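# Replace full sharps bin and stow it in cart tote

## Task

Take the full sharps bin out of its wall bracket, put the empty bin from the shelved bench into that bracket, and place the full bin inside the tote on the cart. The cart and the stool may be moved. At the end the gripper must be open and the robot backed away from everything, and the robot must not have fallen or be left leaning.

## Robot and tools

Robot: a Hello Robot Stretch 4, about 1.6 m tall. It has an omni-wheel base (rim within 0.23 m of the base origin), a vertical mast with a lift, one arm that telescopes forward, a three-joint wrist and a two-finger gripper. It has a single arm, so every joint target goes into one flat object keyed by joint name. Cameras: head_camera, head_left_camera, head_right_camera (all on the head) and wrist_camera.

Frames: the base frame has its origin on the floor beneath the base centre, x ahead, y to the left, z up. hand_pose is reported in this frame for a point between the open fingertips; with all wrist joints at zero its axes line up with the base frame. Its printed position may be slightly wrong. The odometry frame is wherever the base frame was when the scene began.

Tool execute_actions: argument "actions" is a list holding one action or nothing (empty just reports state and pictures). Optional "cameras" picks images: a list of camera names, or "all"; omitted or null means all, [] means none, a bad name rejects the call. An action contains "base", "joints", or both, plus optional "pace" and "contact_limits"; alternatively it contains only {"end_of_arm": "enable_torque"}, which revives wrist or gripper motors that shut off. Base and joint motions begin together.
- "base" holds exactly one relative command, measured from where the base last reported itself: translate_m (metres, forward positive, -2 to 2), strafe_m (metres, sideways, left positive, -2 to 2), or rotate_rad (radians, counter-clockwise seen from above positive, -3.2 to 3.2). Each is an offset, not a place.
- "joints" holds absolute targets: lift_m 0 to 1.2 m; arm_m 0 to 0.55 m (extension); wrist_yaw_rad -1.134 to 4.276 (0 straight ahead, positive turns left, 3.14 tucked back, over 3.4 the arm may obstruct); wrist_pitch_rad -1.117 to 4.259 (0 level, 1.57 pointing down); wrist_roll_rad -1.117 to 4.259 (0 keeps the fingers level with each other, positive turns clockwise as seen from behind); gripper_m -0.038 to 0.141 m fingertip gap (negative squeezes the tips together). Done tolerances: lift and arm ±0.004, yaw and roll ±0.02, pitch ±0.05, gripper ±0.004. Targets past a range are clipped and flagged; other bad values or unknown keys reject the call with no motion.
- "pace": "slow", "default", "fast" or "max"; base speeds 0.1/0.3/0.4/0.6 m/s and turn rates 1/2/3/4 rad/s respectively, reduced when the lift is above 0.2 (down to 0.3 m/s and 1 rad/s at 1.2).
- "contact_limits": only key arm_m, 0 (gentlest) to 0.75 (firmest), default 0.5; the arm stops when it pushes harder than that.
Any motion lasts at most 15 s. A joint or base not mentioned in an action may still be driving toward an earlier target without the status showing it. If a result reports a stop, the remaining calls in that reply are skipped.

Tool wait: "seconds" 0 to 10; commands nothing and returns the same report. Tool zoom_image: "camera" plus "region" [x0, y0, x1, y1] in pixels of that camera's latest full picture, origin top-left, at most 504 by 504. Tool finished_scene: "scene" is the current scene's number; it is final and tells you whether the job succeeded, so the result must already be stable.

Reading results: the "pictures" line lists cameras in image order. lidar_m gives 12 distances in metres for 30-degree sectors, first straight ahead then counter-clockwise (4th left, 7th behind, 10th right); "-" means nothing seen or closer than 0.25 m. It covers about 0.15 m up to robot height and can miss glass, clear plastic, thin legs. wrist_depth_mm is a 7x7 grid from top left of median depths 100 to 2000 mm. base_odometry counts wheel turns, so slip shows as motion; if turned_by_wheels and turned_by_imu disagree by over about 0.1 rad, the base struck something or slid. base_tilt is in degrees (forward, right positive). motor_effort is percent of maximum, peak in brackets; wheel values positive mean turning right. A pitch effort moving away from 0 suggests a load held. Statuses: "done", "off_target", "contact_stop_at_<key>" (the part goes slack; a slack lift may sag), "limit_stop_at_<name>", "torque_fault" (wrist motor limp until enable_torque), "limit_stop_at_tilt" (leaning beyond 6 degrees, drive parts slack), "limit_stop_at_own_body". on_its_own reports uncommanded things; its "held at" is a target, not a position.

Gripping: command a gap smaller than the object; tighter values squeeze harder and pull it toward the wrist. Neither the gripper reading nor "done" proves a grasp; at commands of 0 or more a firm hold shows as a clear gripper effort change. If fingertips stick on a surface, raise the lift.

Cautions: to unfold at scene start, send lift_m 0.4 with wrist_yaw_rad 0 together. Avoid pitch below -0.2 combined with roll below -0.4 or above 4 (self-collision). Do not drive or turn carrying over 1 kg with arm_m above 0.2, especially fast; avoid prolonged pushing or pulling with a high gripper or strong contact limit, since the robot can tip. A level gripper carrying over about 2 kg, or pressing hard on things, faults the wrist. Avoid dropping, slamming or shoving objects, and leave the robot upright with the gripper released and clear of the bins.

Each tool is called after ">>>" in YAML: its name, and indented under it one key for each argument.

## Session

>>> execute_actions:
  actions: []

Scene clock: 0.00 s.
base_odometry: x=+0.000 y=+0.000 heading=+0.000 (m, m, rad; odometry frame)
turned_by_wheels: +0.000 (rad since the last result)
turned_by_imu: +0.000 (rad since the last result)
base_tilt: forward=+0.4 right=+0.3 (deg)
lidar_m: 1.28 1.25 1.40 1.81 1.80 1.96 1.86 1.53 1.54 2.13 2.11 2.31
base_status: not commanded
joint_positions: lift_m=+0.155 arm_m=-0.002 wrist_yaw_rad=+3.043 wrist_pitch_rad=+0.004 wrist_roll_rad=+0.015 gripper_m=+0.057
joint_status: not commanded
motor_effort: lift_m=+20 arm_m=+0 wrist_yaw_rad=+0 wrist_pitch_rad=-5 wrist_roll_rad=+0 gripper_m=+0 wheel_0=+0 wheel_1=-1 wheel_2=+0 (%)
hand_pose: x=-0.1099 y=+0.1153 z=+0.3324 quat_wxyz=(+0.049, -0.002, +0.008, +0.999) (m; base frame)
wrist_depth_mm: - 135 1921 - - - - / - 135 - - - - - / 111 136 - - - - - / 132 180 - - - - - / 1537 1756 1863 - - - - / 1078 1118 195 1160 196 1160 1138 / 768 750 798 - 778 778 798
pictures: head_camera, head_left_camera, head_right_camera, wrist_camera
Images, in order (width x height): head_camera 420x560, head_left_camera 420x672, head_right_camera 420x672, wrist_camera 616x392.

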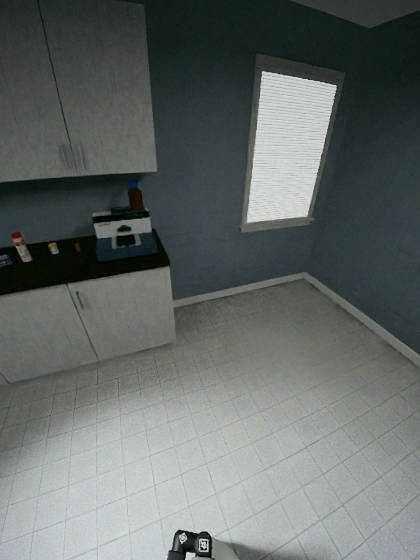

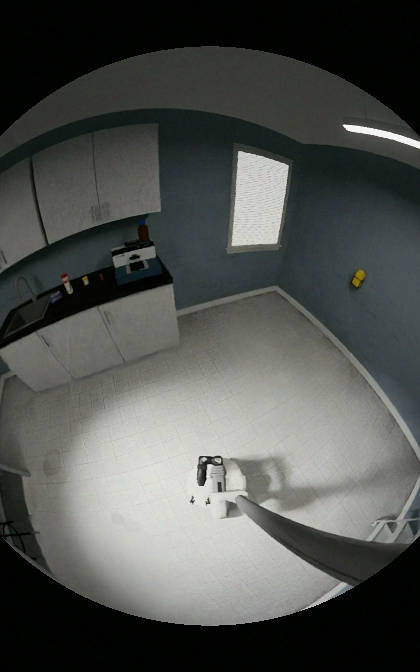

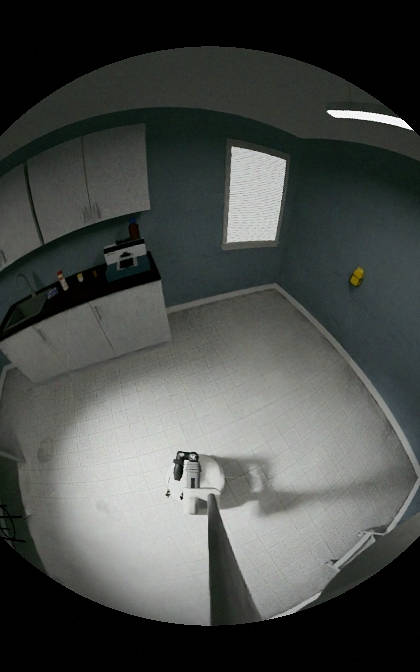

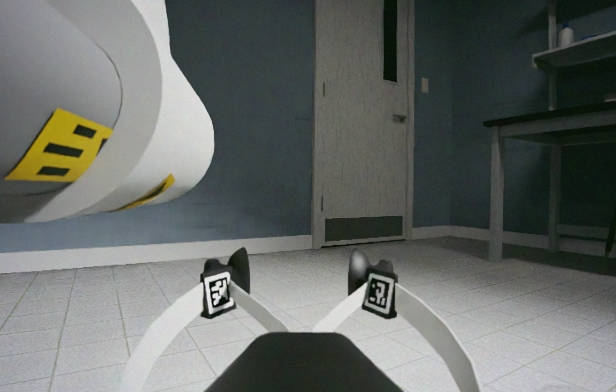

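>>> execute_actions:
  actions:
    - {"base":{"rotate_rad":-2.77},"joints":{"lift_m":0.6,"wrist_yaw_rad":0}}

>>> execute_actions:
  actions:
    - {"base":{"rotate_rad":1.57},"joints":{"lift_m":0.75,"gripper_m":0.14}}
  cameras: []

>>> execute_actions:
  actions:
    - {"base":{"translate_m":1.2},"pace":"fast"}

Scene clock: 6.37 s.
base_odometry: x=+0.000 y=+0.000 heading=-2.769 (m, m, rad; odometry frame)
turned_by_wheels: -2.769 (rad since the last result)
turned_by_imu: -2.716 (rad since the last result)
base_tilt: forward=+0.3 right=+0.3 (deg)
lidar_m: 1.82 1.51 2.23 2.10 2.10 1.98 1.29 1.29 1.77 1.79 1.89 1.92
base_status: done
joint_positions: lift_m=+0.600 arm_m=-0.002 wrist_yaw_rad=+0.000 wrist_pitch_rad=+0.004 wrist_roll_rad=+0.015 gripper_m=+0.057
joint_status: all done
motor_effort: lift_m=+23(26) arm_m=+0(0) wrist_yaw_rad=-1(7) wrist_pitch_rad=-5(5) wrist_roll_rad=+0(0) gripper_m=+1(1) wheel_0=+5(12) wheel_1=+4(8) wheel_2=+2(9) (%)
hand_pose: x=+0.4571 y=-0.0874 z=+0.7768 quat_wxyz=(+1.000, +0.007, +0.002, +0.000) (m; base frame)
wrist_depth_mm: 1499 1537 1537 1537 1576 1661 1661 / 1537 1499 1537 1618 1618 1618 1618 / 1537 1537 1576 1618 1618 1661 1618 / 1499 1576 1576 1576 1618 1661 1661 / 1537 1537 1576 1576 1618 1618 1661 / 1430 1499 195 1576 197 1661 1661 / 1336 1366 1576 - 1576 1618 1661
pictures: head_camera, head_left_camera, head_right_camera, wrist_camera
camera_calibration (this result's frames):
wrist_camera: T_world_to_cam=[[-0.0117858, -0.999796, -0.0163758, -0.0667577], [-0.0290535, 0.0167124, -0.999438, 0.841422], [0.999508, -0.0113034, -0.0292446, -0.211544], [0, 0, 0, 1]] pos_world=[0.235099, -0.0831974, 0.833669]
Images, in order (width x height): head_camera 420x560, head_left_camera 420x672, head_right_camera 420x672, wrist_camera 616x392.

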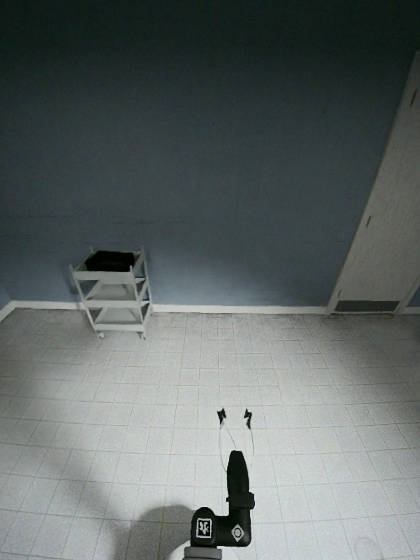

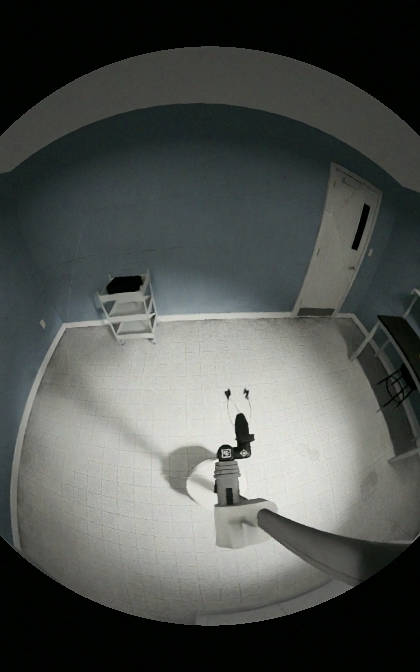

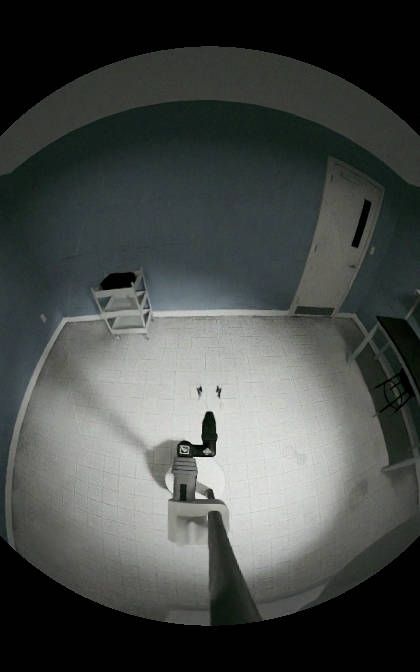

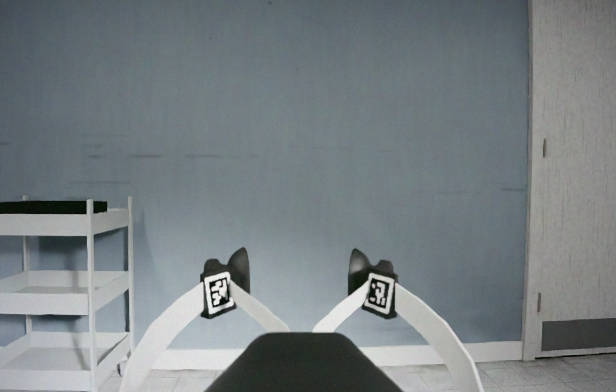

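Scene clock: 8.43 s.
base_odometry: x=+0.000 y=+0.000 heading=-1.200 (m, m, rad; odometry frame)
turned_by_wheels: +1.569 (rad since the last result)
turned_by_imu: +1.539 (rad since the last result)
base_tilt: forward=+0.3 right=+0.3 (deg)
lidar_m: 2.11 2.11 2.01 1.27 1.31 1.76 1.85 1.89 1.91 1.82 1.51 2.24
base_status: done
joint_positions: lift_m=+0.750 arm_m=-0.002 wrist_yaw_rad=+0.000 wrist_pitch_rad=+0.004 wrist_roll_rad=+0.015 gripper_m=+0.140
joint_status: all done
motor_effort: lift_m=+23(25) arm_m=+0(0) wrist_yaw_rad=-1(0) wrist_pitch_rad=-5(6) wrist_roll_rad=+0(2) gripper_m=+5(0) wheel_0=-5(12) wheel_1=-5(10) wheel_2=-3(9) (%)
hand_pose: x=+0.4571 y=-0.0874 z=+0.9268 quat_wxyz=(+1.000, +0.007, +0.002, +0.000) (m; base frame)
wrist_depth_mm: 1756 1808 1808 1808 1863 1863 1921 / 1756 1756 1808 1863 1921 1921 1983 / 1756 1808 1863 1921 1863 1863 1983 / 1808 1808 1863 1808 1863 1921 - / 1808 1756 1863 1921 1921 1921 - / 1808 1808 1863 1863 1921 1921 - / 1756 1808 1808 - 1921 1921 1921
pictures: none
No camera images: the call's "cameras" was empty. Leave "cameras" out to get every camera's image.

Scene clock: 12.83 s.
base_odometry: x=+0.435 y=-1.118 heading=-1.199 (m, m, rad; odometry frame)
turned_by_wheels: +0.001 (rad since the last result)
turned_by_imu: -0.002 (rad since the last result)
base_tilt: forward=+0.4 right=+0.3 (deg)
lidar_m: 0.88 0.96 1.12 1.89 1.64 1.82 3.79 2.67 1.45 1.37 1.37 0.97
base_status: done
joint_positions: lift_m=+0.750 arm_m=-0.002 wrist_yaw_rad=+0.000 wrist_pitch_rad=+0.004 wrist_roll_rad=+0.015 gripper_m=+0.140
joint_status: not commanded
motor_effort: lift_m=+22(23) arm_m=+0(0) wrist_yaw_rad=-1(1) wrist_pitch_rad=-5(6) wrist_roll_rad=+0(0) gripper_m=+2(1) wheel_0=+4(10) wheel_1=+3(10) wheel_2=+1(13) (%)
hand_pose: x=+0.4571 y=-0.0874 z=+0.9268 quat_wxyz=(+1.000, +0.007, +0.002, +0.000) (m; base frame)
wrist_depth_mm: 654 676 683 691 707 723 732 / 668 668 691 699 707 723 732 / 668 676 691 707 707 723 741 / 668 683 683 707 715 723 732 / 676 683 691 707 715 732 750 / 676 676 691 707 715 732 741 / 676 683 699 - 723 741 750
pictures: head_camera, head_left_camera, head_right_camera, wrist_camera
camera_calibration (this result's frames):
wrist_camera: T_world_to_cam=[[-0.0118203, -0.999796, -0.0163761, -0.064294], [-0.029053, 0.0167138, -0.999438, 0.991401], [0.999508, -0.0113379, -0.0292446, -0.20716], [0, 0, 0, 1]] pos_world=[0.235101, -0.0831997, 0.983733]
Images, in order (width x height): head_camera 420x560, head_left_camera 420x672, head_right_camera 420x672, wrist_camera 616x392.

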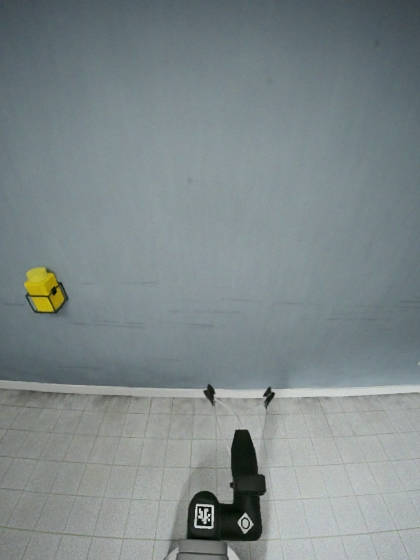

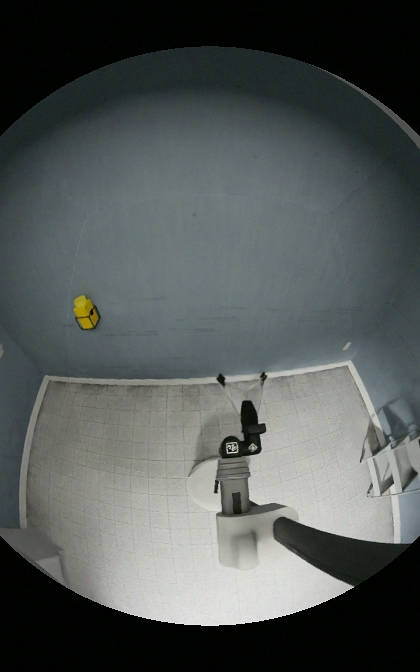

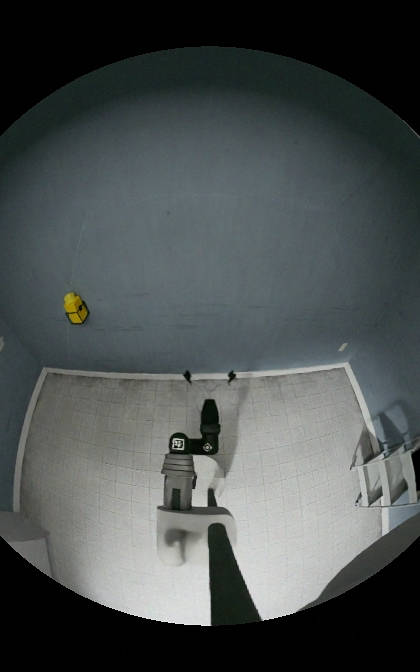

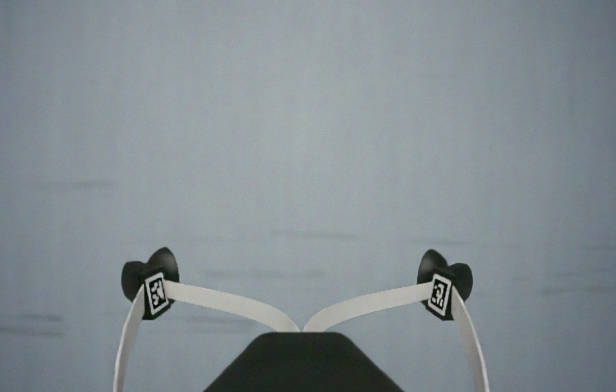

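>>> execute_actions:
  actions:
    - {"base":{"rotate_rad":0.05}}
  cameras: []

>>> execute_actions:
  actions:
    - {"base":{"strafe_m":0.78},"joints":{"lift_m":0.84,"arm_m":0.1},"pace":"fast"}
  cameras: ["head_camera","wrist_camera"]

>>> zoom_image:
  camera: "head_camera"
  region: [150,230,310,390]

Scene clock: 16.53 s.
base_odometry: x=+0.435 y=-1.118 heading=-1.150 (m, m, rad; odometry frame)
turned_by_wheels: +0.049 (rad since the last result)
turned_by_imu: +0.049 (rad since the last result)
base_tilt: forward=+0.3 right=+0.3 (deg)
lidar_m: 0.90 0.95 1.35 1.89 1.65 1.93 3.93 2.52 1.42 1.39 1.30 0.94
base_status: done
joint_positions: lift_m=+0.750 arm_m=-0.002 wrist_yaw_rad=+0.000 wrist_pitch_rad=+0.004 wrist_roll_rad=+0.015 gripper_m=+0.140
joint_status: not commanded
motor_effort: lift_m=+22(23) arm_m=-1(0) wrist_yaw_rad=-1(1) wrist_pitch_rad=-5(6) wrist_roll_rad=+1(1) gripper_m=+2(0) wheel_0=-5(7) wheel_1=-3(7) wheel_2=-1(6) (%)
hand_pose: x=+0.4571 y=-0.0874 z=+0.9268 quat_wxyz=(+1.000, +0.007, +0.002, +0.000) (m; base frame)
wrist_depth_mm: 676 683 683 691 691 691 699 / 683 683 683 691 691 699 699 / 683 691 691 699 699 699 699 / 683 691 691 699 707 707 715 / 691 691 699 699 707 707 707 / 691 691 699 707 699 707 715 / 699 699 699 - 715 707 715
pictures: none
No camera images: the call's "cameras" was empty. Leave "cameras" out to get every camera's image.

Scene clock: 19.73 s.
base_odometry: x=+1.147 y=-0.800 heading=-1.150 (m, m, rad; odometry frame)
turned_by_wheels: +0.000 (rad since the last result)
turned_by_imu: +0.001 (rad since the last result)
base_tilt: forward=+0.4 right=+0.3 (deg)
lidar_m: 0.82 0.97 1.15 1.13 1.21 1.08 2.51 3.27 2.24 2.14 1.32 0.97
base_status: done
joint_positions: lift_m=+0.840 arm_m=+0.099 wrist_yaw_rad=+0.000 wrist_pitch_rad=+0.004 wrist_roll_rad=+0.015 gripper_m=+0.140
joint_status: all done
motor_effort: lift_m=+23(25) arm_m=+8(9) wrist_yaw_rad=-1(1) wrist_pitch_rad=-5(5) wrist_roll_rad=+1(1) gripper_m=+1(1) wheel_0=-2(15) wheel_1=+2(15) wheel_2=+0(1) (%)
hand_pose: x=+0.5581 y=-0.0874 z=+1.0168 quat_wxyz=(+1.000, +0.007, +0.002, +0.000) (m; base frame)
wrist_depth_mm: 585 597 597 603 603 603 609 / 591 597 603 603 603 609 609 / 591 597 597 603 603 609 615 / 603 603 597 603 609 615 615 / 597 597 603 603 609 615 615 / 603 609 609 512 615 621 621 / 609 609 615 - 621 621 621
pictures: head_camera, wrist_camera
camera_calibration (this result's frames):
wrist_camera: T_world_to_cam=[[-0.0117862, -0.999796, -0.0163774, -0.0616356], [-0.0289234, 0.0167126, -0.999442, 1.08422], [0.999512, -0.011306, -0.0291145, -0.305547], [0, 0, 0, 1]] pos_world=[0.33603, -0.0831976, 1.07371]
Images, in order (width x height): head_camera 420x560, wrist_camera 616x392.

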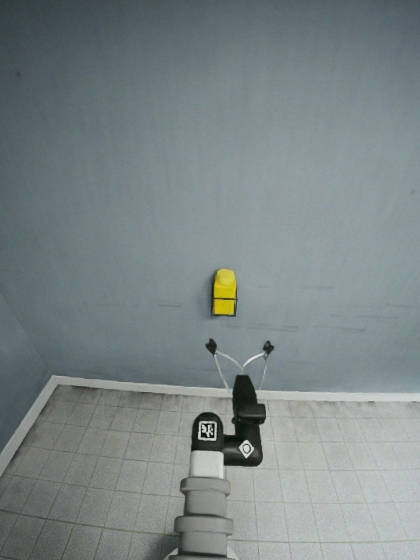

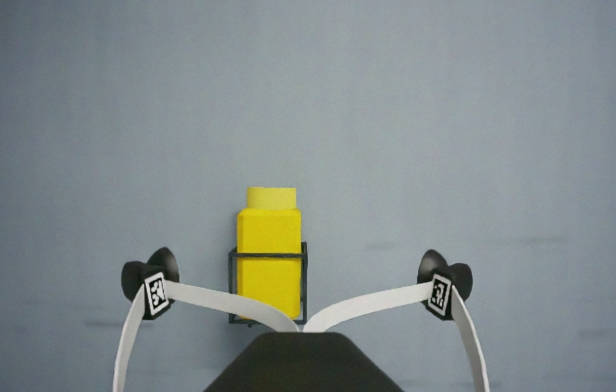

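Region (150, 230, 310, 390) of head_camera's 420x560 image, scaled by 3.150, with more detail than that image has.

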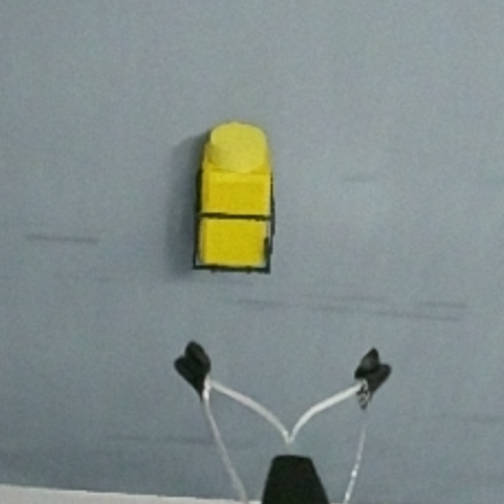

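>>> execute_actions:
  actions:
    - {"base":{"strafe_m":0.04},"joints":{"arm_m":0.15}}
  cameras: []

>>> execute_actions:
  actions:
    - {"base":{"translate_m":0.2}}
  cameras: ["head_camera","wrist_camera"]

Scene clock: 23.90 s.
base_odometry: x=+1.184 y=-0.784 heading=-1.150 (m, m, rad; odometry frame)
turned_by_wheels: +0.000 (rad since the last result)
turned_by_imu: +0.000 (rad since the last result)
base_tilt: forward=+0.3 right=+0.3 (deg)
lidar_m: 0.82 0.96 1.13 1.07 1.19 1.04 2.17 3.26 2.25 2.19 1.30 0.97
base_status: done
joint_positions: lift_m=+0.840 arm_m=+0.149 wrist_yaw_rad=+0.000 wrist_pitch_rad=+0.004 wrist_roll_rad=+0.015 gripper_m=+0.140
joint_status: all done
motor_effort: lift_m=+23(23) arm_m=+7(9) wrist_yaw_rad=-1(2) wrist_pitch_rad=-5(6) wrist_roll_rad=+1(1) gripper_m=+1(1) wheel_0=-5(12) wheel_1=+3(12) wheel_2=+0(1) (%)
hand_pose: x=+0.6080 y=-0.0874 z=+1.0168 quat_wxyz=(+1.000, +0.007, +0.002, +0.000) (m; base frame)
wrist_depth_mm: 544 549 549 554 554 554 559 / 544 549 554 554 559 559 564 / 549 549 554 554 559 564 564 / 549 554 559 554 559 559 569 / 554 554 554 459 564 564 564 / 554 554 559 455 564 569 574 / 554 559 559 - 569 569 574
pictures: none
No camera images: the call's "cameras" was empty. Leave "cameras" out to get every camera's image.

Scene clock: 25.97 s.
base_odometry: x=+1.265 y=-0.966 heading=-1.150 (m, m, rad; odometry frame)
turned_by_wheels: +0.000 (rad since the last result)
turned_by_imu: +0.000 (rad since the last result)
base_tilt: forward=+0.3 right=+0.3 (deg)
lidar_m: 0.62 0.77 1.04 1.06 1.14 1.23 2.27 3.52 2.27 2.25 1.04 0.75
base_status: done
joint_positions: lift_m=+0.840 arm_m=+0.149 wrist_yaw_rad=+0.000 wrist_pitch_rad=+0.004 wrist_roll_rad=+0.015 gripper_m=+0.140
joint_status: not commanded
motor_effort: lift_m=+23(23) arm_m=+8(8) wrist_yaw_rad=-1(1) wrist_pitch_rad=-5(6) wrist_roll_rad=+1(2) gripper_m=+0(2) wheel_0=+4(10) wheel_1=+4(10) wheel_2=-2(10) (%)
hand_pose: x=+0.6081 y=-0.0874 z=+1.0168 quat_wxyz=(+1.000, +0.007, +0.002, +0.000) (m; base frame)
wrist_depth_mm: 349 351 353 355 357 357 359 / 351 351 353 357 359 362 362 / 353 353 357 357 362 362 364 / 353 357 359 278 362 364 366 / 355 357 357 256 364 364 368 / 357 357 256 257 364 366 370 / 359 362 362 - 368 368 370
pictures: head_camera, wrist_camera
camera_calibration (this result's frames):
wrist_camera: T_world_to_cam=[[-0.0117927, -0.999796, -0.0163774, -0.0610441], [-0.0289278, 0.0167128, -0.999442, 1.08566], [0.999512, -0.0113124, -0.029119, -0.35552], [0, 0, 0, 1]] pos_world=[0.386033, -0.083198, 1.07371]
Images, in order (width x height): head_camera 420x560, wrist_camera 616x392.

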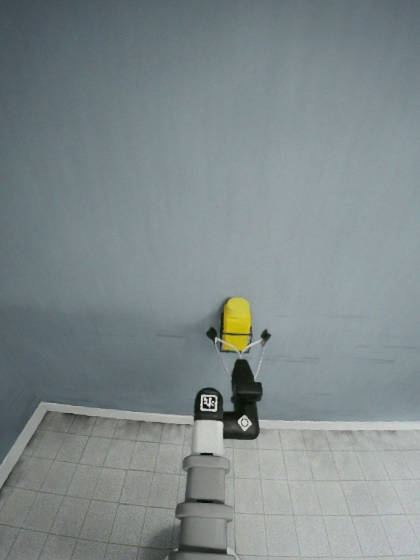

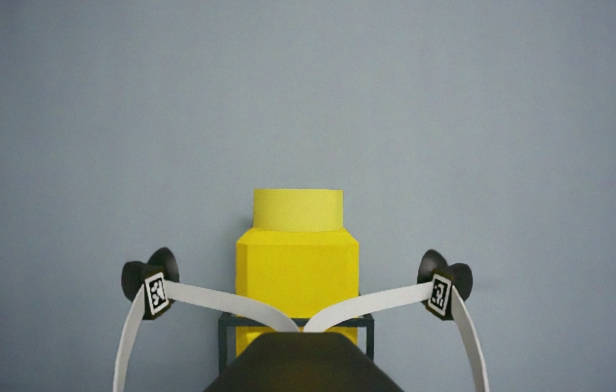

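>>> execute_actions:
  actions:
    - {"base":{"translate_m":0.08},"joints":{"lift_m":0.828}}
  cameras: ["wrist_camera"]

>>> execute_actions:
  actions:
    - {"joints":{"gripper_m":0.03}}
  cameras: ["head_camera","wrist_camera"]

>>> execute_actions:
  actions:
    - {"joints":{"lift_m":0.85},"pace":"slow"}
  cameras: ["head_camera","wrist_camera"]

Scene clock: 31.17 s.
base_odometry: x=+1.298 y=-1.039 heading=-1.149 (m, m, rad; odometry frame)
turned_by_wheels: +0.000 (rad since the last result)
turned_by_imu: +0.001 (rad since the last result)
base_tilt: forward=+0.3 right=+0.3 (deg)
lidar_m: 0.54 0.68 0.97 1.08 1.14 1.30 2.28 3.62 2.30 2.25 0.93 0.68
base_status: done
joint_positions: lift_m=+0.828 arm_m=+0.149 wrist_yaw_rad=+0.000 wrist_pitch_rad=+0.004 wrist_roll_rad=+0.015 gripper_m=+0.140
joint_status: all done
motor_effort: lift_m=+17(22) arm_m=+7(7) wrist_yaw_rad=-1(1) wrist_pitch_rad=-5(5) wrist_roll_rad=+1(1) gripper_m=+5(3) wheel_0=+4(9) wheel_1=+4(9) wheel_2=-2(11) (%)
hand_pose: x=+0.6081 y=-0.0874 z=+1.0053 quat_wxyz=(+1.000, +0.007, +0.002, +0.000) (m; base frame)
wrist_depth_mm: 274 274 276 277 278 279 281 / 273 276 276 278 279 281 281 / 274 277 277 279 281 282 283 / 276 278 279 188 282 282 285 / 278 279 184 177 282 283 286 / 279 278 178 177 192 286 287 / 279 282 177 - 286 287 289
pictures: wrist_camera
camera_calibration (this result's frames):
wrist_camera: T_world_to_cam=[[-0.0118009, -0.999796, -0.0163774, -0.0612303], [-0.0289337, 0.0167131, -0.999442, 1.07415], [0.999512, -0.0113204, -0.0291251, -0.355852], [0, 0, 0, 1]] pos_world=[0.386035, -0.0831985, 1.06218]
Images, in order (width x height): wrist_camera 616x392.

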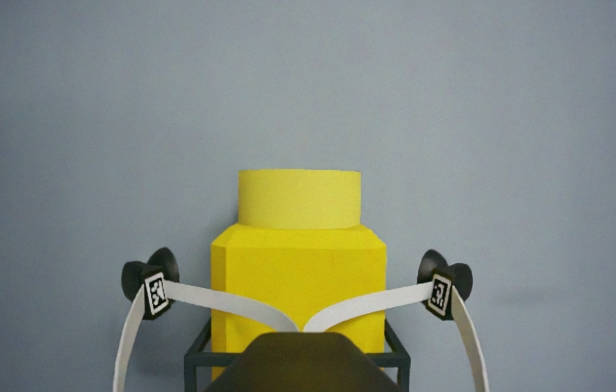

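Scene clock: 33.50 s.
base_odometry: x=+1.298 y=-1.039 heading=-1.149 (m, m, rad; odometry frame)
turned_by_wheels: +0.001 (rad since the last result)
turned_by_imu: -0.043 (rad since the last result)
base_tilt: forward=+0.4 right=+0.3 (deg)
lidar_m: 0.54 0.66 0.89 1.06 1.12 1.32 1.81 3.53 2.29 2.30 0.95 0.67
base_status: not commanded
joint_positions: lift_m=+0.828 arm_m=+0.151 wrist_yaw_rad=+0.023 wrist_pitch_rad=+0.002 wrist_roll_rad=+0.015 gripper_m=+0.031
joint_status: all done
on_its_own: wrist_yaw_rad is at rest, and its effort (-66) is outside its rest range (-13 to +13)
motor_effort: lift_m=+17(17) arm_m=-5(7) wrist_yaw_rad=-66(69) wrist_pitch_rad=-1(6) wrist_roll_rad=+1(1) gripper_m=-32(36) wheel_0=+1(4) wheel_1=-3(4) wheel_2=+18(18) (%)
hand_pose: x=+0.6122 y=-0.0809 z=+1.0058 quat_wxyz=(+1.000, +0.007, +0.001, +0.011) (m; base frame)
wrist_depth_mm: 259 262 264 266 268 270 273 / 260 263 265 267 268 271 273 / 262 264 265 267 270 273 274 / 263 265 266 167 271 273 274 / 263 266 166 162 272 274 277 / 265 173 160 160 176 274 278 / 265 267 164 - 195 277 278
pictures: head_camera, wrist_camera
camera_calibration (this result's frames):
wrist_camera: T_world_to_cam=[[0.0108028, -0.999811, -0.0161617, -0.0686956], [-0.0276205, 0.0158581, -0.999493, 1.07382], [0.99956, 0.0112437, -0.027444, -0.359826], [0, 0, 0, 1]] pos_world=[0.390069, -0.0816656, 1.06229]
Images, in order (width x height): head_camera 420x560, wrist_camera 616x392.

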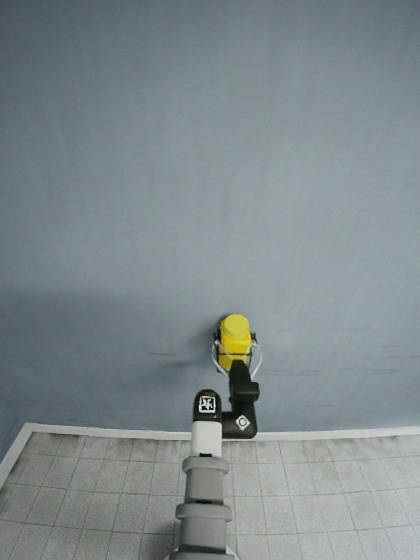

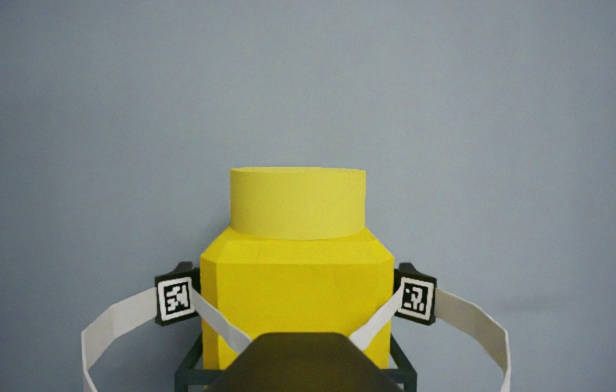

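Scene clock: 34.50 s.
base_odometry: x=+1.298 y=-1.039 heading=-1.149 (m, m, rad; odometry frame)
turned_by_wheels: +0.000 (rad since the last result)
turned_by_imu: -0.001 (rad since the last result)
base_tilt: forward=+0.5 right=+0.4 (deg)
lidar_m: 0.55 0.66 0.90 1.06 1.11 1.29 1.78 3.53 2.35 2.28 0.97 0.66
base_status: not commanded
joint_positions: lift_m=+0.849 arm_m=+0.151 wrist_yaw_rad=+0.016 wrist_pitch_rad=+0.013 wrist_roll_rad=+0.015 gripper_m=+0.031
joint_status: all done
on_its_own: wrist_yaw_rad is at rest, and its effort (-46) is outside its rest range (-13 to +13); wrist_pitch_rad is at rest, and its effort (-33) is outside its rest range (-23 to +23)
motor_effort: lift_m=+27(32) arm_m=-5(6) wrist_yaw_rad=-46(67) wrist_pitch_rad=-33(50) wrist_roll_rad=-1(0) gripper_m=-29(31) wheel_0=+1(1) wheel_1=-2(3) wheel_2=+14(18) (%)
hand_pose: x=+0.6116 y=-0.0828 z=+1.0238 quat_wxyz=(+1.000, +0.008, +0.007, +0.008) (m; base frame)
wrist_depth_mm: 256 259 262 264 268 270 273 / 258 260 263 266 270 272 274 / 259 260 265 268 272 273 277 / 260 264 265 166 273 276 278 / 263 265 171 163 274 278 281 / 265 174 159 160 176 279 282 / 265 270 172 - 278 281 285
pictures: head_camera, wrist_camera
camera_calibration (this result's frames):
wrist_camera: T_world_to_cam=[[0.00379786, -0.999854, -0.0166562, -0.0655896], [-0.0385951, 0.0164974, -0.999119, 1.0982], [0.999248, 0.00443737, -0.0385268, -0.347753], [0, 0, 0, 1]] pos_world=[0.390126, -0.0821544, 1.08275]
Images, in order (width x height): head_camera 420x560, wrist_camera 616x392.

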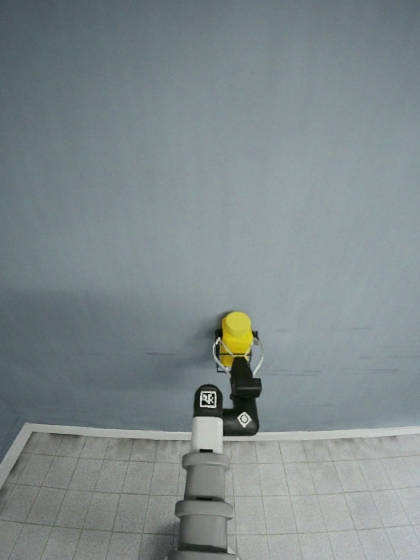

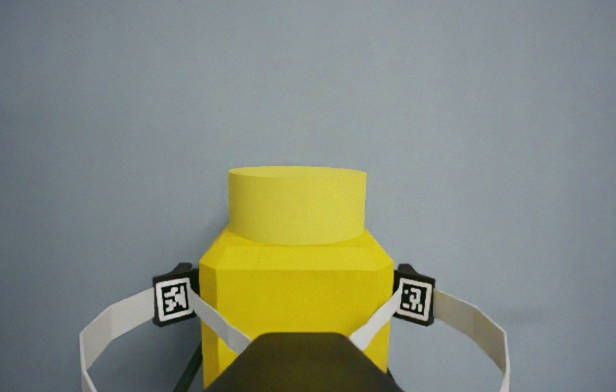

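Pulled against the rail; relieve the load.

>>> execute_actions:
  actions:
    - {"joints":{"arm_m":0.158,"wrist_yaw_rad":0.035},"pace":"slow"}
  cameras: []

>>> execute_actions:
  actions:
    - {"joints":{"lift_m":0.885},"pace":"slow"}
  cameras: ["wrist_camera"]

Scene clock: 38.23 s.
base_odometry: x=+1.298 y=-1.039 heading=-1.150 (m, m, rad; odometry frame)
turned_by_wheels: -0.001 (rad since the last result)
turned_by_imu: -0.001 (rad since the last result)
base_tilt: forward=+0.3 right=+0.3 (deg)
lidar_m: 0.53 0.67 0.90 1.07 1.11 1.31 1.80 3.53 2.33 2.25 0.95 0.69
base_status: not commanded
joint_positions: lift_m=+0.850 arm_m=+0.157 wrist_yaw_rad=+0.035 wrist_pitch_rad=+0.007 wrist_roll_rad=+0.015 gripper_m=+0.031
joint_status: all done
motor_effort: lift_m=+25(27) arm_m=+8(12) wrist_yaw_rad=-1(42) wrist_pitch_rad=-16(33) wrist_roll_rad=+2(1) gripper_m=-24(31) wheel_0=+1(1) wheel_1=-2(2) wheel_2=+4(14) (%)
hand_pose: x=+0.6189 y=-0.0772 z=+1.0257 quat_wxyz=(+1.000, +0.007, +0.004, +0.018) (m; base frame)
wrist_depth_mm: 255 257 259 262 265 266 267 / 256 258 260 263 264 267 268 / 257 259 262 264 265 267 270 / 260 260 263 168 267 268 271 / 260 262 165 161 268 270 272 / 262 174 159 160 175 272 274 / 263 266 171 - 272 273 276
pictures: none
No camera images: the call's "cameras" was empty. Leave "cameras" out to get every camera's image.

Scene clock: 39.37 s.
base_odometry: x=+1.298 y=-1.039 heading=-1.150 (m, m, rad; odometry frame)
turned_by_wheels: +0.000 (rad since the last result)
turned_by_imu: +0.000 (rad since the last result)
base_tilt: forward=+0.3 right=+0.3 (deg)
lidar_m: 0.53 0.67 0.90 1.04 1.10 1.32 1.76 3.53 2.31 2.27 0.96 0.66
base_status: not commanded
joint_positions: lift_m=+0.885 arm_m=+0.157 wrist_yaw_rad=+0.035 wrist_pitch_rad=+0.007 wrist_roll_rad=+0.015 gripper_m=+0.031
joint_status: all done
motor_effort: lift_m=+25(26) arm_m=+8(8) wrist_yaw_rad=-1(2) wrist_pitch_rad=-15(16) wrist_roll_rad=+2(1) gripper_m=-24(22) wheel_0=+1(1) wheel_1=-2(2) wheel_2=+3(3) (%)
hand_pose: x=+0.6189 y=-0.0772 z=+1.0607 quat_wxyz=(+1.000, +0.007, +0.004, +0.018) (m; base frame)
wrist_depth_mm: 255 256 258 260 263 264 266 / 256 258 262 262 264 266 267 / 257 259 262 263 266 267 270 / 259 260 263 169 267 271 271 / 262 264 165 160 267 271 273 / 263 174 159 160 175 272 274 / 264 266 169 - 273 273 274
pictures: wrist_camera
camera_calibration (this result's frames):
wrist_camera: T_world_to_cam=[[0.0233253, -0.999597, -0.0161529, -0.0719561], [-0.0329148, 0.0153807, -0.99934, 1.13191], [0.999186, 0.0238416, -0.0325428, -0.358412], [0, 0, 0, 1]] pos_world=[0.397055, -0.0807917, 1.11834]
Images, in order (width x height): wrist_camera 616x392.

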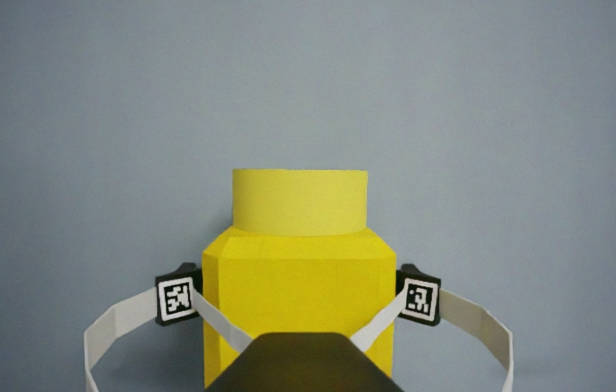

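>>> execute_actions:
  actions:
    - {"joints":{"lift_m":0.95}}
  cameras: []

>>> execute_actions:
  actions:
    - {"base":{"translate_m":-0.52}}
  cameras: ["head_camera","wrist_camera"]

>>> execute_actions:
  actions:
    - {"base":{"rotate_rad":-1.55},"joints":{"wrist_yaw_rad":0,"arm_m":0.05},"pace":"slow"}
  cameras: []

>>> execute_actions:
  actions:
    - {"base":{"translate_m":1.5},"joints":{"lift_m":0.86}}

Scene clock: 44.97 s.
base_odometry: x=+1.298 y=-1.039 heading=-1.150 (m, m, rad; odometry frame)
turned_by_wheels: +0.000 (rad since the last result)
turned_by_imu: +0.000 (rad since the last result)
base_tilt: forward=+0.3 right=+0.3 (deg)
lidar_m: 0.53 0.66 0.88 1.04 1.13 1.32 1.77 3.57 2.29 2.28 0.97 0.67
base_status: not commanded
joint_positions: lift_m=+0.950 arm_m=+0.157 wrist_yaw_rad=+0.035 wrist_pitch_rad=+0.007 wrist_roll_rad=+0.015 gripper_m=+0.031
joint_status: all done
motor_effort: lift_m=+24(27) arm_m=+8(8) wrist_yaw_rad=-1(2) wrist_pitch_rad=-14(16) wrist_roll_rad=+1(2) gripper_m=-23(22) wheel_0=+1(1) wheel_1=-2(2) wheel_2=+3(3) (%)
hand_pose: x=+0.6189 y=-0.0772 z=+1.1258 quat_wxyz=(+1.000, +0.007, +0.004, +0.018) (m; base frame)
wrist_depth_mm: 254 257 259 262 263 265 266 / 256 258 260 262 264 267 268 / 258 259 263 264 266 268 270 / 259 262 263 168 267 268 270 / 260 263 165 161 266 271 272 / 262 174 159 160 175 271 274 / 263 265 170 - 272 272 274
pictures: none
No camera images: the call's "cameras" was empty. Leave "cameras" out to get every camera's image.

Scene clock: 48.17 s.
base_odometry: x=+1.086 y=-0.565 heading=-1.151 (m, m, rad; odometry frame)
turned_by_wheels: -0.001 (rad since the last result)
turned_by_imu: +0.001 (rad since the last result)
base_tilt: forward=+0.3 right=+0.4 (deg)
lidar_m: 0.56 1.21 1.10 1.05 1.02 0.81 1.83 2.94 2.78 2.24 1.70 1.23
base_status: done
joint_positions: lift_m=+0.950 arm_m=+0.157 wrist_yaw_rad=+0.035 wrist_pitch_rad=+0.008 wrist_roll_rad=+0.015 gripper_m=+0.031
joint_status: not commanded
motor_effort: lift_m=+23(24) arm_m=+7(8) wrist_yaw_rad=-1(0) wrist_pitch_rad=-15(15) wrist_roll_rad=+2(1) gripper_m=-25(24) wheel_0=-6(9) wheel_1=-5(8) wheel_2=-1(11) (%)
hand_pose: x=+0.6189 y=-0.0773 z=+1.1258 quat_wxyz=(+1.000, +0.007, +0.004, +0.017) (m; base frame)
wrist_depth_mm: 750 759 768 759 768 768 788 / 750 759 759 778 778 788 788 / 759 768 768 778 778 788 788 / 759 778 768 168 788 788 798 / 768 759 166 160 788 798 798 / 768 174 159 160 175 798 798 / 778 768 170 - 798 798 820
pictures: head_camera, wrist_camera
camera_calibration (this result's frames):
wrist_camera: T_world_to_cam=[[0.0229778, -0.999605, -0.0161527, -0.0707923], [-0.0329384, 0.0153912, -0.999339, 1.19697], [0.999193, 0.0234947, -0.0325717, -0.356313], [0, 0, 0, 1]] pos_world=[0.397079, -0.0808157, 1.18343]
Images, in order (width x height): head_camera 420x560, wrist_camera 616x392.

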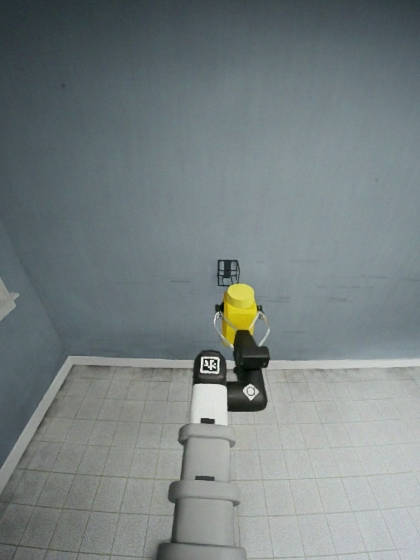

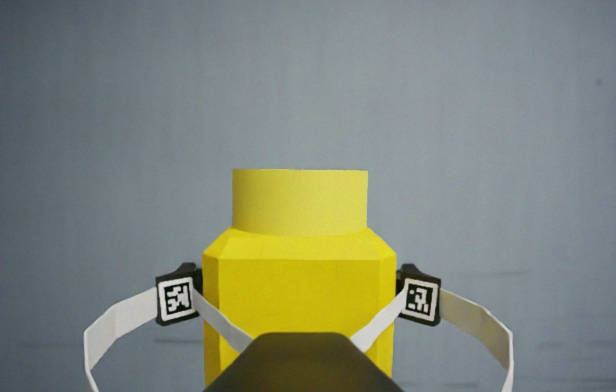

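Scene clock: 51.00 s.
base_odometry: x=+1.086 y=-0.564 heading=-2.699 (m, m, rad; odometry frame)
turned_by_wheels: -1.549 (rad since the last result)
turned_by_imu: -1.519 (rad since the last result)
base_tilt: forward=+0.3 right=+0.4 (deg)
lidar_m: 0.43 1.69 1.20 1.03 1.21 1.08 1.06 0.97 0.87 1.84 2.91 2.75
base_status: done
joint_positions: lift_m=+0.950 arm_m=+0.051 wrist_yaw_rad=+0.000 wrist_pitch_rad=+0.007 wrist_roll_rad=+0.015 gripper_m=+0.031
joint_status: all done
motor_effort: lift_m=+23(24) arm_m=-8(11) wrist_yaw_rad=+0(2) wrist_pitch_rad=-15(15) wrist_roll_rad=+2(0) gripper_m=-23(23) wheel_0=+6(9) wheel_1=+6(8) wheel_2=+5(7) (%)
hand_pose: x=+0.5108 y=-0.0875 z=+1.1258 quat_wxyz=(+1.000, +0.007, +0.004, +0.000) (m; base frame)
wrist_depth_mm: 1756 - - - - - - / 1756 - - - - - - / 1808 - - - - - - / 1808 - - 168 - - - / 1808 - 165 161 - - - / 1756 175 160 160 175 - - / 1808 - 170 - - - -
pictures: none
No camera images: the call's "cameras" was empty. Leave "cameras" out to get every camera's image.

Scene clock: 57.47 s.
base_odometry: x=-0.269 y=-1.207 heading=-2.699 (m, m, rad; odometry frame)
turned_by_wheels: +0.001 (rad since the last result)
turned_by_imu: -0.003 (rad since the last result)
base_tilt: forward=+0.4 right=+0.3 (deg)
lidar_m: 0.43 1.20 1.24 1.16 1.20 1.66 2.59 2.12 2.80 2.75 1.69 0.77
base_status: done
joint_positions: lift_m=+0.860 arm_m=+0.051 wrist_yaw_rad=+0.000 wrist_pitch_rad=+0.007 wrist_roll_rad=+0.015 gripper_m=+0.031
joint_status: all done
motor_effort: lift_m=+19(23) arm_m=-8(8) wrist_yaw_rad=-1(0) wrist_pitch_rad=-15(16) wrist_roll_rad=+1(0) gripper_m=-24(24) wheel_0=+5(10) wheel_1=+4(9) wheel_2=+0(11) (%)
hand_pose: x=+0.5107 y=-0.0874 z=+1.0361 quat_wxyz=(+1.000, +0.007, +0.004, +0.000) (m; base frame)
wrist_depth_mm: 831 831 842 854 854 866 866 / 831 831 854 854 866 878 891 / 831 842 854 866 866 878 891 / 831 854 854 169 878 891 891 / 842 854 165 161 878 891 891 / 842 174 160 160 175 891 904 / 854 854 170 - 715 904 904
pictures: head_camera, head_left_camera, head_right_camera, wrist_camera
camera_calibration (this result's frames):
wrist_camera: T_world_to_cam=[[-0.0118263, -0.9998, -0.0161488, -0.0620893], [-0.0323478, 0.016524, -0.99934, 1.10379], [0.999407, -0.0112961, -0.0325367, -0.254089], [0, 0, 0, 1]] pos_world=[0.288909, -0.0831861, 1.09379]
Images, in order (width x height): head_camera 420x560, head_left_camera 420x672, head_right_camera 420x672, wrist_camera 616x392.

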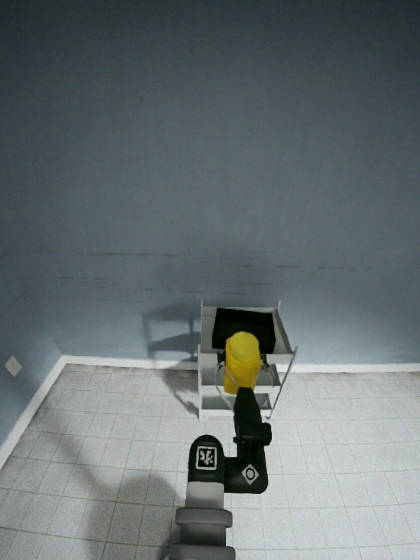

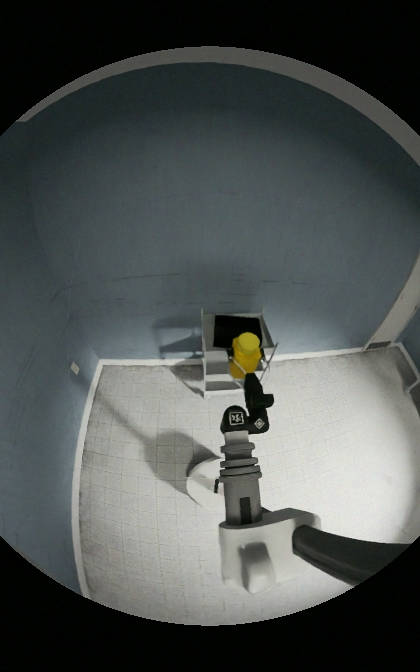

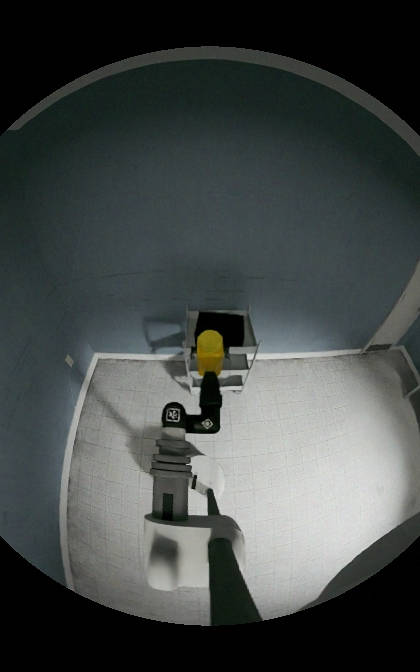

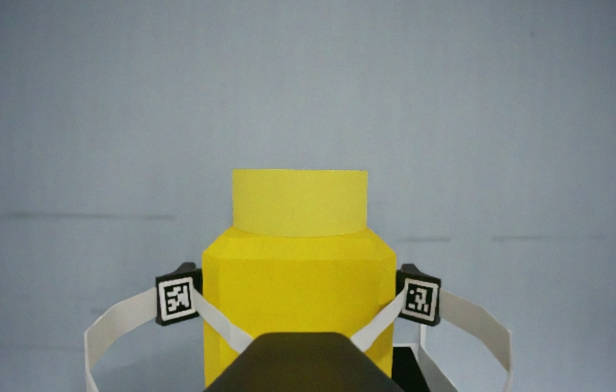

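>>> execute_actions:
  actions:
    - {"base":{"strafe_m":-0.07},"joints":{"arm_m":0.15}}
  cameras: []

>>> execute_actions:
  actions:
    - {"base":{"translate_m":0.3},"joints":{"lift_m":0.78}}

>>> zoom_image:
  camera: "head_camera"
  region: [150,300,330,480]

Scene clock: 62.17 s.
base_odometry: x=-0.299 y=-1.144 heading=-2.698 (m, m, rad; odometry frame)
turned_by_wheels: +0.000 (rad since the last result)
turned_by_imu: +0.000 (rad since the last result)
base_tilt: forward=+0.4 right=+0.3 (deg)
lidar_m: 0.54 1.17 1.31 1.24 1.29 1.78 2.52 2.09 2.75 2.70 1.68 0.76
base_status: done
joint_positions: lift_m=+0.860 arm_m=+0.149 wrist_yaw_rad=+0.000 wrist_pitch_rad=+0.007 wrist_roll_rad=+0.015 gripper_m=+0.031
joint_status: all done
motor_effort: lift_m=+19(19) arm_m=+8(9) wrist_yaw_rad=-1(0) wrist_pitch_rad=-15(15) wrist_roll_rad=+2(1) gripper_m=-21(22) wheel_0=+3(13) wheel_1=-1(12) wheel_2=+0(0) (%)
hand_pose: x=+0.6080 y=-0.0874 z=+1.0362 quat_wxyz=(+1.000, +0.007, +0.004, +0.000) (m; base frame)
wrist_depth_mm: 750 741 750 759 768 778 778 / 732 750 759 759 768 778 788 / 741 750 759 759 778 788 798 / 750 750 759 168 778 788 798 / 750 759 165 161 778 788 798 / 750 174 160 160 176 798 820 / 759 768 170 - 788 798 809
pictures: none
No camera images: the call's "cameras" was empty. Leave "cameras" out to get every camera's image.

Scene clock: 64.63 s.
base_odometry: x=-0.570 y=-1.273 heading=-2.698 (m, m, rad; odometry frame)
turned_by_wheels: +0.001 (rad since the last result)
turned_by_imu: +0.000 (rad since the last result)
base_tilt: forward=+0.3 right=+0.3 (deg)
lidar_m: 0.42 0.44 1.20 1.22 1.27 1.77 2.52 2.38 2.84 2.70 1.23 0.47
base_status: done
joint_positions: lift_m=+0.780 arm_m=+0.149 wrist_yaw_rad=+0.000 wrist_pitch_rad=+0.008 wrist_roll_rad=+0.015 gripper_m=+0.031
joint_status: all done
motor_effort: lift_m=+18(16) arm_m=+7(8) wrist_yaw_rad=-1(0) wrist_pitch_rad=-15(16) wrist_roll_rad=+1(3) gripper_m=-22(22) wheel_0=+5(10) wheel_1=+3(8) wheel_2=+0(11) (%)
hand_pose: x=+0.6081 y=-0.0874 z=+0.9562 quat_wxyz=(+1.000, +0.007, +0.004, +0.000) (m; base frame)
wrist_depth_mm: 452 459 462 473 477 480 484 / 455 459 462 469 477 484 488 / 459 466 473 473 480 484 488 / 459 469 469 168 480 488 492 / 462 466 166 161 484 488 496 / 466 174 160 160 175 488 500 / 469 473 170 - 488 492 500
pictures: head_camera, head_left_camera, head_right_camera, wrist_camera
camera_calibration (this result's frames):
wrist_camera: T_world_to_cam=[[-0.0117769, -0.9998, -0.0161482, -0.0622455], [-0.032402, 0.0165224, -0.999338, 1.02708], [0.999406, -0.0112458, -0.0325901, -0.353896], [0, 0, 0, 1]] pos_world=[0.386231, -0.0831827, 1.01386]
Images, in order (width x height): head_camera 420x560, head_left_camera 420x672, head_right_camera 420x672, wrist_camera 616x392.

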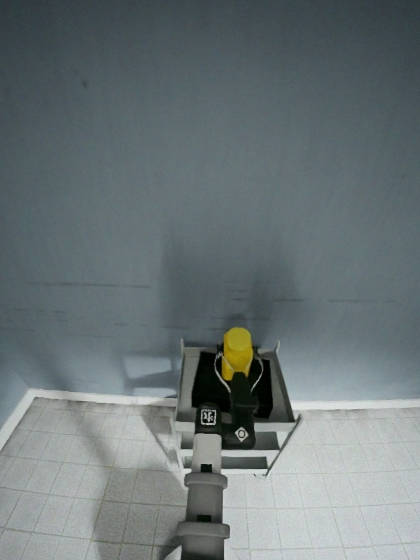

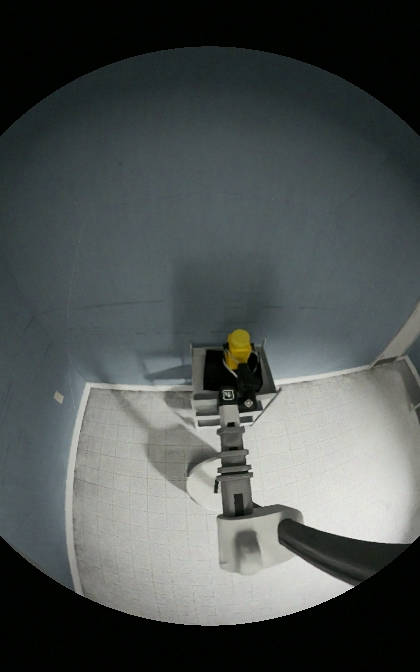

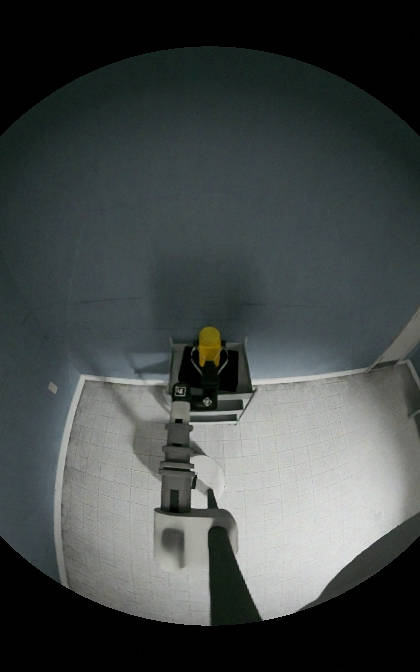

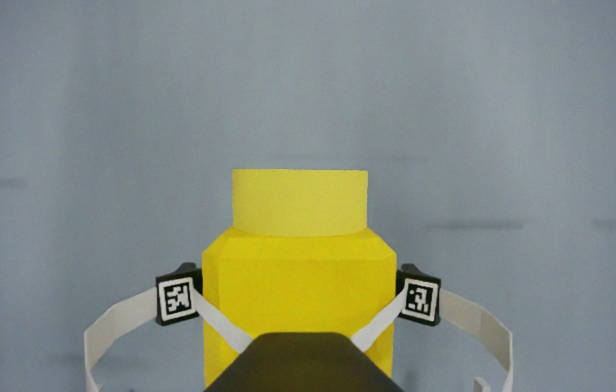

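Region (150, 300, 330, 480) of head_camera's 420x560 image, scaled by 2.800, with more detail than that image has.

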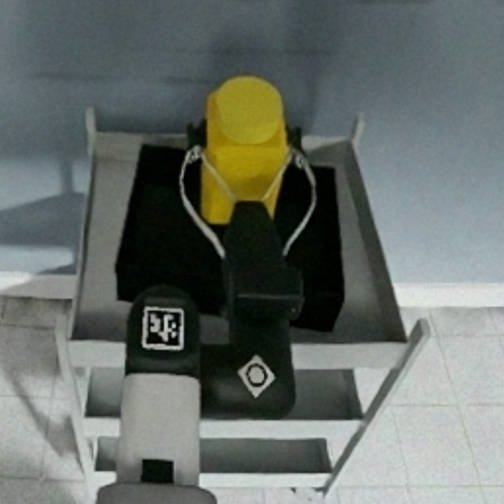

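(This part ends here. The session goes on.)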